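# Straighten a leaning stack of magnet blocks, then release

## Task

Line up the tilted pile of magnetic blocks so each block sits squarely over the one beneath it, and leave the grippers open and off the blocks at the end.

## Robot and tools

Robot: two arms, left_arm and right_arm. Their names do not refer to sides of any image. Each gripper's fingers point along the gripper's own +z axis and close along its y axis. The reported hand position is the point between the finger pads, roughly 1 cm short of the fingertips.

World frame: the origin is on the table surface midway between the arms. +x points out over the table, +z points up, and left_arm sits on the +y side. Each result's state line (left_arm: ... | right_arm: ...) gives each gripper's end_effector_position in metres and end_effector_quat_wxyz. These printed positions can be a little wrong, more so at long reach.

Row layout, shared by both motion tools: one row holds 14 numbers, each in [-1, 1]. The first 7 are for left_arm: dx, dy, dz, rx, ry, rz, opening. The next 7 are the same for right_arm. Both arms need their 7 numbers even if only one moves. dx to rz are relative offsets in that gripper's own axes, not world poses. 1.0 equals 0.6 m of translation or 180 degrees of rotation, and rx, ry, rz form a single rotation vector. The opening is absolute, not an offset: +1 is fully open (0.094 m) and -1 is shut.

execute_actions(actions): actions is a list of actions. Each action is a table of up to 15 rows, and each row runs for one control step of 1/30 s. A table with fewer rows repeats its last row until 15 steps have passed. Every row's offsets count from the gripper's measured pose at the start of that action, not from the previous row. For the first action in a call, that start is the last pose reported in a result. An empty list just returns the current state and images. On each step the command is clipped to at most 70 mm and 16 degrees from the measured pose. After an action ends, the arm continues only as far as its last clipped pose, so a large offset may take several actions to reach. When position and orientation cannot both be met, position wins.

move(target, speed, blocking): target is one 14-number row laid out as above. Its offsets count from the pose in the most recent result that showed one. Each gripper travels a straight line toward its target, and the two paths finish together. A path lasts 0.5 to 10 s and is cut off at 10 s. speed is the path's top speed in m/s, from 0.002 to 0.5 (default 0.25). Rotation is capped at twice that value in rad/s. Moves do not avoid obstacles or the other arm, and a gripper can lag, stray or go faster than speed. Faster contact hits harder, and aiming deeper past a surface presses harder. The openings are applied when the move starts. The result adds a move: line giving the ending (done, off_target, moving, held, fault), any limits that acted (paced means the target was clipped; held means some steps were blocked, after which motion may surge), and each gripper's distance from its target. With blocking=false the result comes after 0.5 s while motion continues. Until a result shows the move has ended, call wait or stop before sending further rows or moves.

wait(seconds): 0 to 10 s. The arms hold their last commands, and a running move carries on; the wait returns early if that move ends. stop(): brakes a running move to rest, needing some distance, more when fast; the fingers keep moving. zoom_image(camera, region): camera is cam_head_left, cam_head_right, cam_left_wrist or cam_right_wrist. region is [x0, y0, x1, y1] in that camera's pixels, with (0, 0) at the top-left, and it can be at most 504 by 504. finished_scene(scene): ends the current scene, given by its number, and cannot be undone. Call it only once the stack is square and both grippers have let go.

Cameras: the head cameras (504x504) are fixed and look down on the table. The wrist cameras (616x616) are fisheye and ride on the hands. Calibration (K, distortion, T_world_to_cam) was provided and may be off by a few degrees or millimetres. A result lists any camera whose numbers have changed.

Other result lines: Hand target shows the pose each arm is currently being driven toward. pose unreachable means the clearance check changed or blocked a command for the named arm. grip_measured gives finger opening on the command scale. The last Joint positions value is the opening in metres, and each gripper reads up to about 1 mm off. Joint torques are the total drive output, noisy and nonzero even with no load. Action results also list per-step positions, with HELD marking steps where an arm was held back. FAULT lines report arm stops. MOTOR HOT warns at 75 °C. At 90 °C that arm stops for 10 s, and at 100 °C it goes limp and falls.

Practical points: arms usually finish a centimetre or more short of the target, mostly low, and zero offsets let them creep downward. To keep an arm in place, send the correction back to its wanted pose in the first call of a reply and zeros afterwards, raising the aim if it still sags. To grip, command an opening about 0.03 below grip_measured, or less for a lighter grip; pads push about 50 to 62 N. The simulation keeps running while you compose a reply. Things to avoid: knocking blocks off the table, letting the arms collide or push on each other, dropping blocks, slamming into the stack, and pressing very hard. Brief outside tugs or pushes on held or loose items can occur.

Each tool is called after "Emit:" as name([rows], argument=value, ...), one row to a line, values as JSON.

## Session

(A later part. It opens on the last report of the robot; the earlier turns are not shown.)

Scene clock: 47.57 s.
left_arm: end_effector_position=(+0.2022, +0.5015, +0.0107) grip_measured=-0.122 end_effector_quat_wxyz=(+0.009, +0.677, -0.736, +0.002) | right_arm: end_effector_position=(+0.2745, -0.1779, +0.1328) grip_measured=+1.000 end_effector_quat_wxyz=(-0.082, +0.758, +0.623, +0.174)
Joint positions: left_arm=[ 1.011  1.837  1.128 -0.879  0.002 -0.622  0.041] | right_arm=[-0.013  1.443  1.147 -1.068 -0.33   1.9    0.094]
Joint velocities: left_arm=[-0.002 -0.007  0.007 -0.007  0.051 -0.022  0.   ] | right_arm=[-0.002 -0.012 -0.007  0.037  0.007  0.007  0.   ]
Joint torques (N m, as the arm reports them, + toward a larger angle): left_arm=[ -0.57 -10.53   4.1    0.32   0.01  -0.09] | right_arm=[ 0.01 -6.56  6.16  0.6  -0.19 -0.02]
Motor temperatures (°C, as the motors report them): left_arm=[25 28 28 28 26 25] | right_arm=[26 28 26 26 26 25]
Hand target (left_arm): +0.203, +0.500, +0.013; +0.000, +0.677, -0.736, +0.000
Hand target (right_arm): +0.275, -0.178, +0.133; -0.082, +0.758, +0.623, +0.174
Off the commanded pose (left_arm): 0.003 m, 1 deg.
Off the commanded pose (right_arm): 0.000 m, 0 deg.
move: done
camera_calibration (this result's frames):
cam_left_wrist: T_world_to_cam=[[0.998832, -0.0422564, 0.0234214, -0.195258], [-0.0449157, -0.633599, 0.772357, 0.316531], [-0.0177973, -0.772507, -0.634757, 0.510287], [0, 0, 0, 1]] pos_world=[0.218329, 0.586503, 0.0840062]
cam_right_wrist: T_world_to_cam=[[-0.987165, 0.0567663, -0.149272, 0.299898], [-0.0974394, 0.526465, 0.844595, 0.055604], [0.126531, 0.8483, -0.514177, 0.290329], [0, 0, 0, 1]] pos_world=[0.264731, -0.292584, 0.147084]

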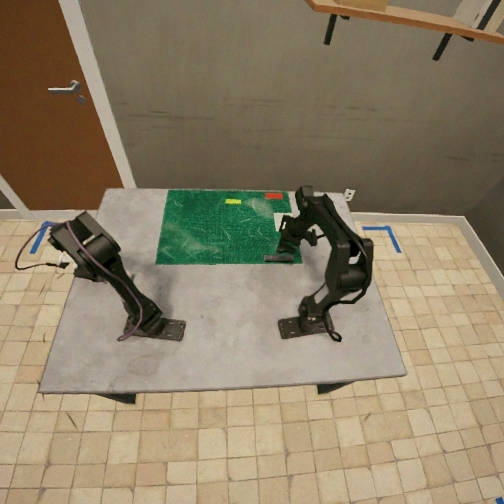

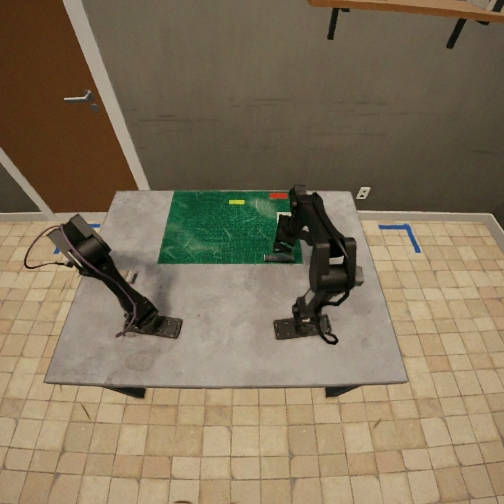

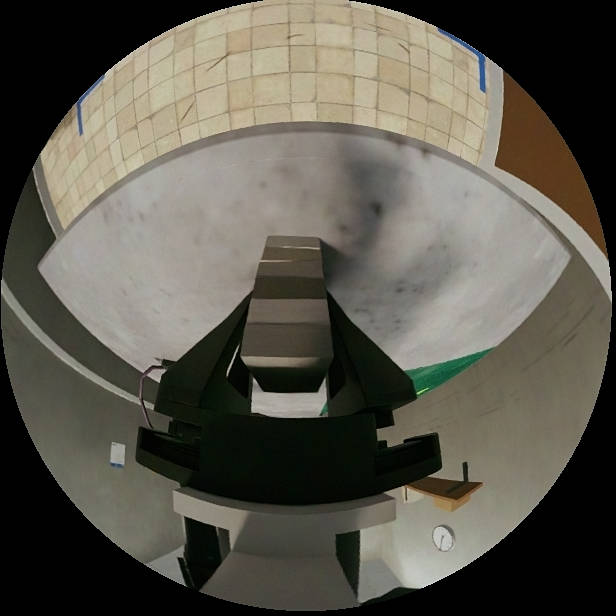

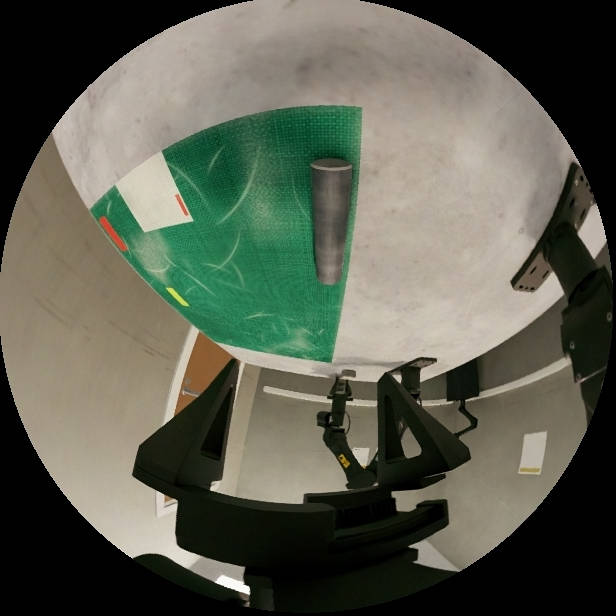

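Emit:
execute_actions([
  [[-0.0103,-0.0075,0,0.0066,-0.009,0,-0.14,0,0,0,0,0,0,1],[-0.0103,-0.0075,0,0.0066,-0.009,0,-0.16,0,0,0,0,0,0,1],[-0.0103,-0.0075,0,0.0066,-0.009,0,-0.18,0,0,0,0,0,0,1],[-0.0103,-0.0075,0,0.0066,-0.009,0,-0.20,0,0,0,0,0,0,1],[-0.0103,-0.0075,0,0.0066,-0.009,0,-0.22,0,0,0,0,0,0,1],[-0.0103,-0.0075,0,0.0066,-0.009,0,-0.24,0,0,0,0,0,0,1],[-0.0103,-0.0075,0,0.0066,-0.009,0,-0.26,0,0,0,0,0,0,1],[-0.0103,-0.0075,0,0.0066,-0.009,0,-0.275,0,0,0,0,0,0,1],[-0.0103,-0.0075,0,0.0066,-0.009,0,-0.29,0,0,0,0,0,0,1],[-0.0103,-0.0075,0,0.0066,-0.009,0,-0.30,0,0,0,0,0,0,1],[-0.0103,-0.0075,0,0.0066,-0.009,0,-0.31,0,0,0,0,0,0,1],[-0.0103,-0.0075,0,0.0066,-0.009,0,-0.32,0,0,0,0,0,0,1]],
  [[0,0,0,0,0,0,-0.335,0,0,0,0,0,0,1],[0,0,0,0,0,0,-0.35,0,0,0,0,0,0,1],[0,0,0,0,0,0,-0.365,0,0,0,0,0,0,1],[0,0,0,0,0,0,-0.38,0,0,0,0,0,0,1],[0,0,0,0,0,0,-0.395,0,0,0,0,0,0,1],[0,0,0,0,0,0,-0.41,0,0,0,0,0,0,1],[0,0,0,0,0,0,-0.425,0,0,0,0,0,0,1],[0,0,0,0,0,0,-0.44,0,0,0,0,0,0,1],[0,0,0,0,0,0,-0.455,0,0,0,0,0,0,1],[0,0,0,0,0,0,-0.47,0,0,0,0,0,0,1],[0,0,0,0,0,0,-0.485,0,0,0,0,0,0,1],[0,0,0,0,0,0,-0.50,0,0,0,0,0,0,1]],
])

Emit:
zoom_image(camera="cam_left_wrist", region=[220, 225, 360, 365])

Scene clock: 49.63 s.
left_arm: end_effector_position=(+0.2041, +0.5052, +0.0107) grip_measured=-0.443 end_effector_quat_wxyz=(+0.001, +0.678, -0.735, -0.002) | right_arm: end_effector_position=(+0.2745, -0.1779, +0.1328) grip_measured=+1.000 end_effector_quat_wxyz=(-0.082, +0.758, +0.623, +0.174)
Joint positions: left_arm=[ 1.011  1.837  1.128 -0.862 -0.003 -0.625  0.026] | right_arm=[-0.013  1.443  1.147 -1.068 -0.33   1.9    0.094]
Joint velocities: left_arm=[ 0.002 -0.007 -0.012 -0.007 -0.007 -0.081 -0.   ] | right_arm=[-0.002 -0.002  0.007 -0.007 -0.022  0.022  0.   ]
Joint torques (N m, as the arm reports them, + toward a larger angle): left_arm=[ 0.01 -8.81  5.47  0.29  0.05 -0.02] | right_arm=[ 0.01 -6.55  6.22  0.6  -0.14 -0.02]
Motor temperatures (°C, as the motors report them): left_arm=[25 28 28 28 26 25] | right_arm=[26 28 26 26 26 25]
Hand target (left_arm): +0.205, +0.506, +0.011; -0.001, +0.678, -0.735, -0.000
Hand target (right_arm): +0.275, -0.178, +0.133; -0.082, +0.758, +0.623, +0.174
Off the commanded pose (left_arm): 0.001 m, 0 deg.
Off the commanded pose (right_arm): 0.000 m, 0 deg.
Step readings (end_effector_position; steps 1 to 15: 1st action; 16 to 30: 2nd action):
0: left_arm (+0.2024, +0.5016, +0.0107) | right_arm (+0.2745, -0.1779, +0.1328)
1: left_arm (+0.2027, +0.5020, +0.0107) | right_arm (+0.2745, -0.1779, +0.1328)
2: left_arm (+0.2032, +0.5026, +0.0107) | right_arm (+0.2745, -0.1779, +0.1328)
4: left_arm (+0.2043, +0.5039, +0.0107) | right_arm (+0.2745, -0.1779, +0.1328)
8: left_arm (+0.2055, +0.5053, +0.0107) | right_arm (+0.2745, -0.1779, +0.1328)
15: left_arm (+0.2052, +0.5056, +0.0107) | right_arm (+0.2745, -0.1779, +0.1328)
16: left_arm (+0.2050, +0.5055, +0.0107) | right_arm (+0.2745, -0.1779, +0.1328)
17: left_arm (+0.2048, +0.5055, +0.0107) | right_arm (+0.2745, -0.1779, +0.1328)
19: left_arm (+0.2046, +0.5054, +0.0107) | right_arm (+0.2745, -0.1779, +0.1328)
23: left_arm (+0.2041, +0.5052, +0.0107) | right_arm (+0.2745, -0.1779, +0.1328)
30: end_effector_position above
camera_calibration (this result's frames):
cam_left_wrist: T_world_to_cam=[[0.998761, -0.0404511, 0.0290014, -0.197919], [-0.048287, -0.646141, 0.761689, 0.326173], [-0.0120722, -0.762145, -0.647293, 0.506933], [0, 0, 0, 1]] pos_world=[0.219544, 0.589104, 0.0854317]
cam_right_wrist: T_world_to_cam=[[-0.987165, 0.0567663, -0.149272, 0.299898], [-0.0974394, 0.526465, 0.844595, 0.055604], [0.126531, 0.8483, -0.514177, 0.290329], [0, 0, 0, 1]] pos_world=[0.264731, -0.292584, 0.147084]

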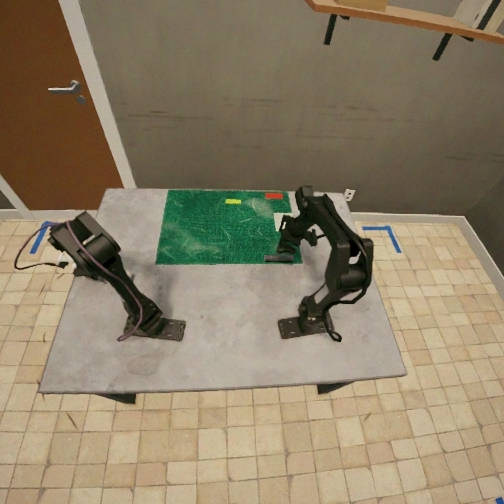

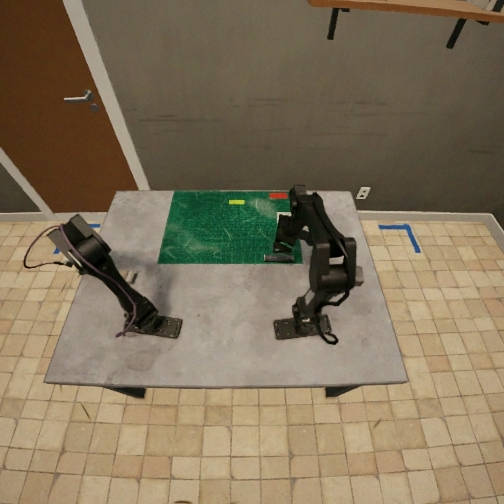

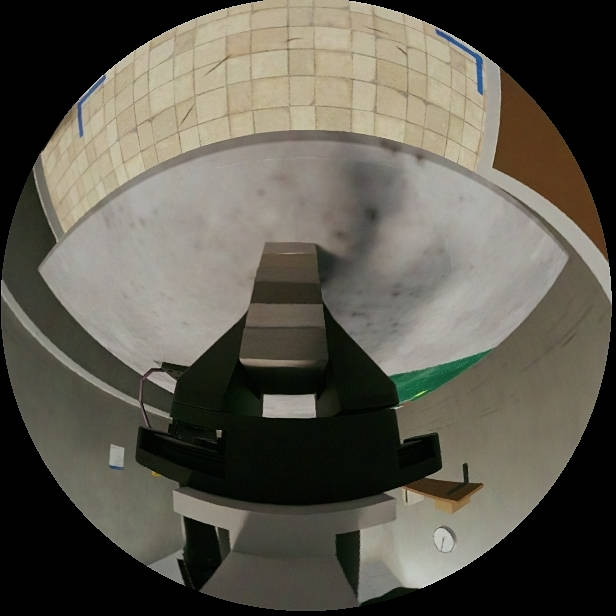

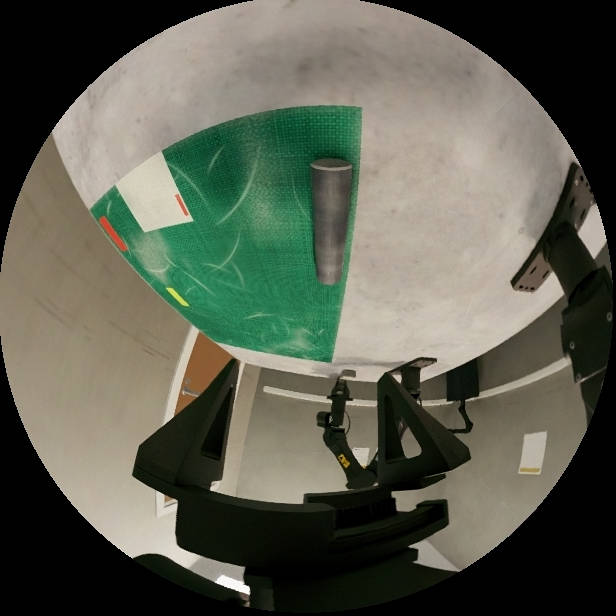

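Region (220, 225, 360, 365) of cam_left_wrist's 616x616 image, scaled by 3.600, with more detail than that image has.

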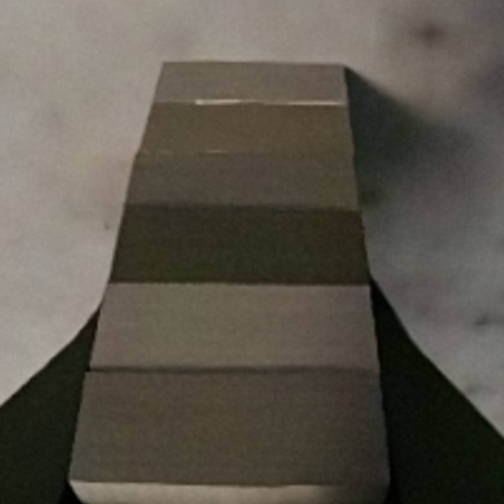

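Emit:
execute_actions([
  [[0,0,0,0,0,0,-0.42,0,0,0,0,0,0,1],[0,0,0,0,0,0,-0.38,0,0,0,0,0,0,1],[0,0,0,0,0,0,-0.3,0,0,0,0,0,0,1],[0,0,0,0,0,0,-0.2,0,0,0,0,0,0,1],[0,0,0,0,0,0,-0.1,0,0,0,0,0,0,1],[0,0,0,0,0,0,0.0,0,0,0,0,0,0,1],[0,0,0,0,0,0,0.15,0,0,0,0,0,0,1],[0,0,0,0,0,0,0.3,0,0,0,0,0,0,1],[0,0,0,0,0,0,0.45,0,0,0,0,0,0,1],[0,0,0,0,0,0,0.6,0,0,0,0,0,0,1],[0,0,0,0,0,0,0.7,0,0,0,0,0,0,1]],
])

Emit:
move(target=[-0.02,0,-0.14,0,0,0.2,0.7,0,0,0,0,0,0,1], speed=0.3)

Emit:
zoom_image(camera="cam_left_wrist", region=[230, 190, 360, 320])

Scene clock: 50.60 s.
left_arm: end_effector_position=(+0.2041, +0.5052, +0.0107) grip_measured=+0.698 end_effector_quat_wxyz=(+0.001, +0.678, -0.735, -0.002) | right_arm: end_effector_position=(+0.2745, -0.1779, +0.1328) grip_measured=+1.000 end_effector_quat_wxyz=(-0.082, +0.758, +0.623, +0.174)
Joint positions: left_arm=[ 1.011  1.837  1.128 -0.862 -0.003 -0.625  0.08 ] | right_arm=[-0.013  1.443  1.147 -1.068 -0.33   1.9    0.094]
Joint velocities: left_arm=[-0.027 -0.012 -0.002 -0.051  0.051  0.007  0.   ] | right_arm=[-0.012 -0.012 -0.017 -0.037 -0.037 -0.007  0.   ]
Joint torques (N m, as the arm reports them, + toward a larger angle): left_arm=[ 0.03 -8.8   5.45  0.25  0.02 -0.02] | right_arm=[-0.02 -6.56  6.15  0.6  -0.19 -0.01]
Motor temperatures (°C, as the motors report them): left_arm=[25 28 28 28 26 25] | right_arm=[26 28 26 26 26 25]
Hand target (left_arm): +0.204, +0.505, +0.011; +0.001, +0.678, -0.735, -0.002
Hand target (right_arm): +0.275, -0.178, +0.133; -0.082, +0.758, +0.623, +0.174
Off the commanded pose (left_arm): 0.000 m, 0 deg.
Off the commanded pose (right_arm): 0.000 m, 0 deg.
Step readings (end_effector_position):
0: left_arm (+0.2041, +0.5052, +0.0107) | right_arm (+0.2745, -0.1779, +0.1328)
1: left_arm (+0.2041, +0.5052, +0.0107) | right_arm (+0.2745, -0.1779, +0.1328)
2: left_arm (+0.2041, +0.5052, +0.0107) | right_arm (+0.2745, -0.1779, +0.1328)
4: left_arm (+0.2041, +0.5052, +0.0107) | right_arm (+0.2745, -0.1779, +0.1328)
8: left_arm (+0.2041, +0.5052, +0.0107) | right_arm (+0.2745, -0.1779, +0.1328)
15: end_effector_position above
camera_calibration (this result's frames):
cam_left_wrist: T_world_to_cam=[[0.998761, -0.0404511, 0.0290014, -0.197919], [-0.048287, -0.646141, 0.761689, 0.326173], [-0.0120722, -0.762145, -0.647293, 0.506933], [0, 0, 0, 1]] pos_world=[0.219544, 0.589104, 0.0854317]
cam_right_wrist: T_world_to_cam=[[-0.987165, 0.0567663, -0.149272, 0.299898], [-0.0974394, 0.526465, 0.844595, 0.055604], [0.126531, 0.8483, -0.514177, 0.290329], [0, 0, 0, 1]] pos_world=[0.264731, -0.292584, 0.147084]

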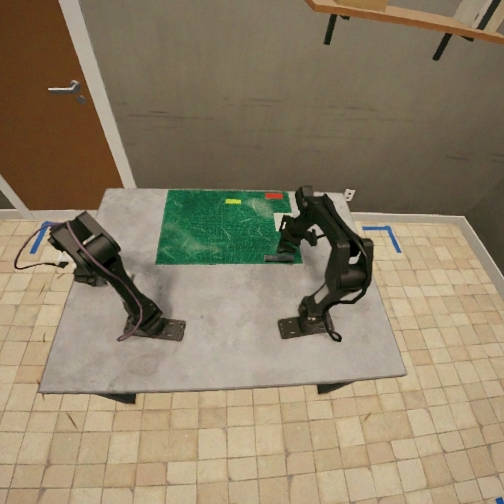

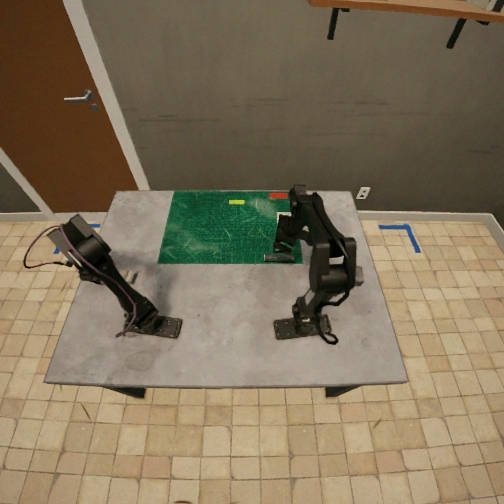

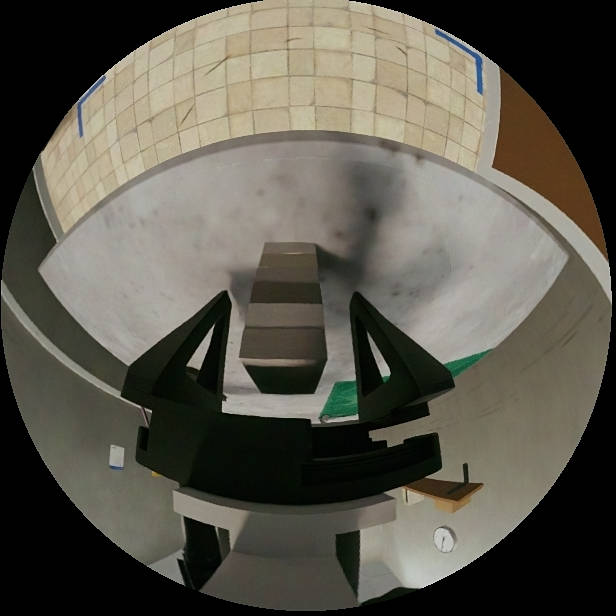

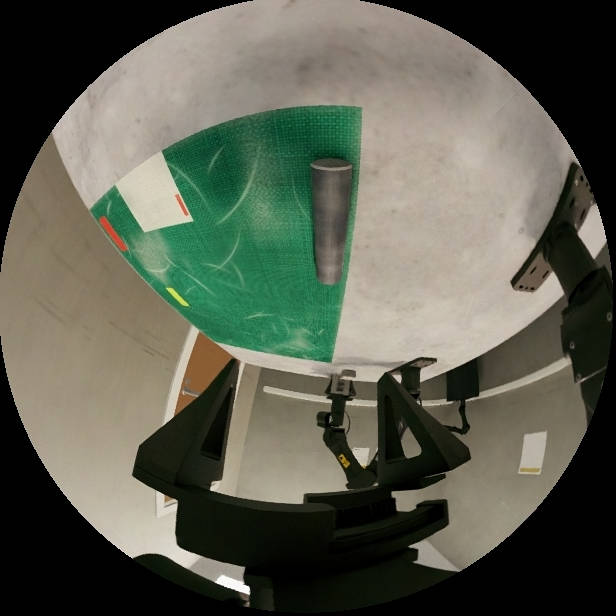

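Scene clock: 52.30 s.
left_arm: end_effector_position=(+0.2052, +0.5149, +0.0846) grip_measured=+0.698 end_effector_quat_wxyz=(-0.010, -0.418, +0.909, -0.003) | right_arm: end_effector_position=(+0.2745, -0.1779, +0.1328) grip_measured=+1.000 end_effector_quat_wxyz=(-0.082, +0.758, +0.623, +0.174)
Joint positions: left_arm=[ 1.027  1.795  1.384 -1.18  -0.003  0.021  0.08 ] | right_arm=[-0.013  1.443  1.147 -1.068 -0.33   1.9    0.094]
Joint velocities: left_arm=[-0.007 -0.012 -0.002 -0.007 -0.022  0.037  0.   ] | right_arm=[-0.012  0.002 -0.012 -0.022  0.007  0.007  0.   ]
Joint torques (N m, as the arm reports them, + toward a larger angle): left_arm=[  0.75 -10.11   7.66   0.05   0.01   0.03] | right_arm=[ 0.05 -6.53  6.12  0.61 -0.16 -0.02]
Motor temperatures (°C, as the motors report them): left_arm=[25 29 28 28 26 25] | right_arm=[26 28 26 26 26 25]
Hand target (left_arm): +0.205, +0.518, +0.094; -0.001, -0.418, +0.908, +0.001
Hand target (right_arm): +0.275, -0.178, +0.133; -0.082, +0.758, +0.623, +0.174
Off the commanded pose (left_arm): 0.010 m, 1 deg.
Off the commanded pose (right_arm): 0.000 m, 0 deg.
move: done
camera_calibration (this result's frames):
cam_left_wrist: T_world_to_cam=[[0.784411, -0.619571, 0.0288383, 0.141401], [-0.408724, -0.481377, 0.775384, 0.264139], [-0.466524, -0.620007, -0.630831, 0.58081], [0, 0, 0, 1]] pos_world=[0.268006, 0.574864, 0.157505]
cam_right_wrist: T_world_to_cam=[[-0.987165, 0.0567663, -0.149272, 0.299898], [-0.0974394, 0.526465, 0.844595, 0.055604], [0.126531, 0.8483, -0.514177, 0.290329], [0, 0, 0, 1]] pos_world=[0.264731, -0.292584, 0.147084]

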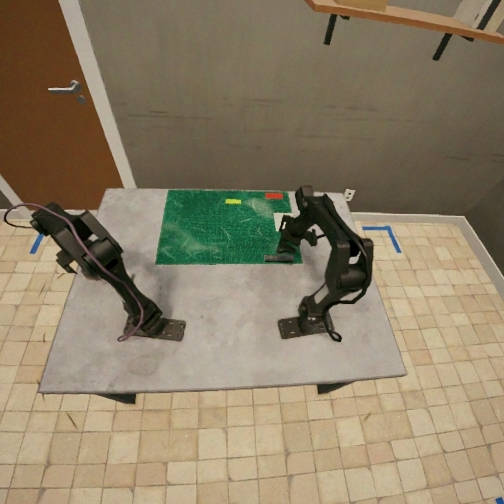

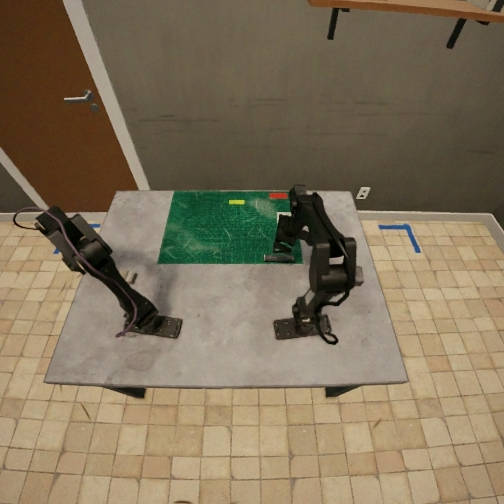

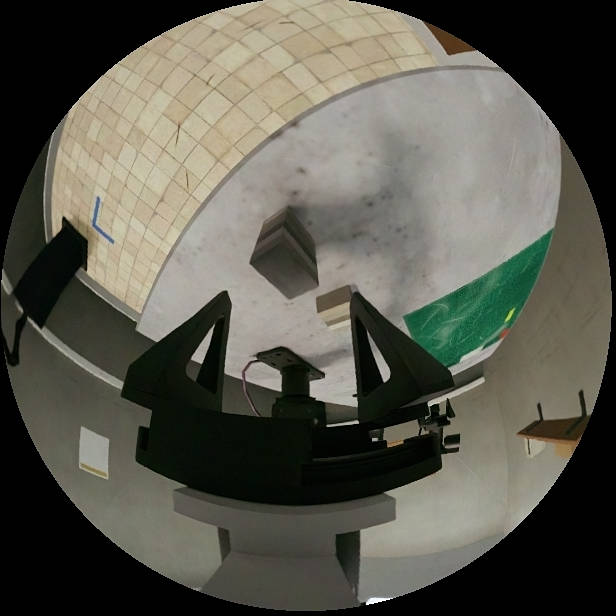

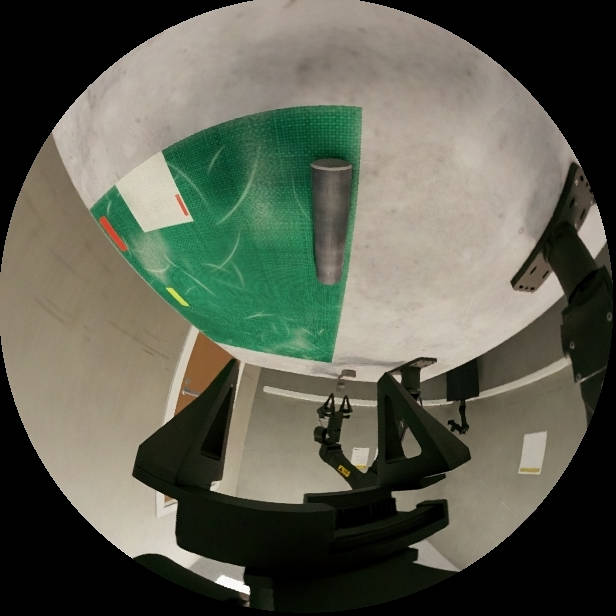

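Region (230, 190, 360, 320) of cam_left_wrist's 616x616 image, scaled by 3.877, with more detail than that image has.

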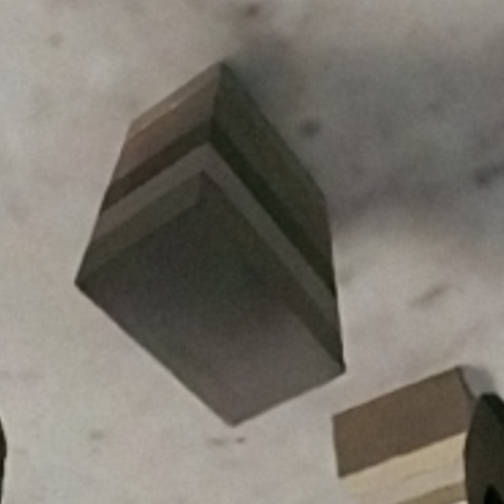

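Emit:
finished_scene(scene=1)

The scene is finished: the task was done.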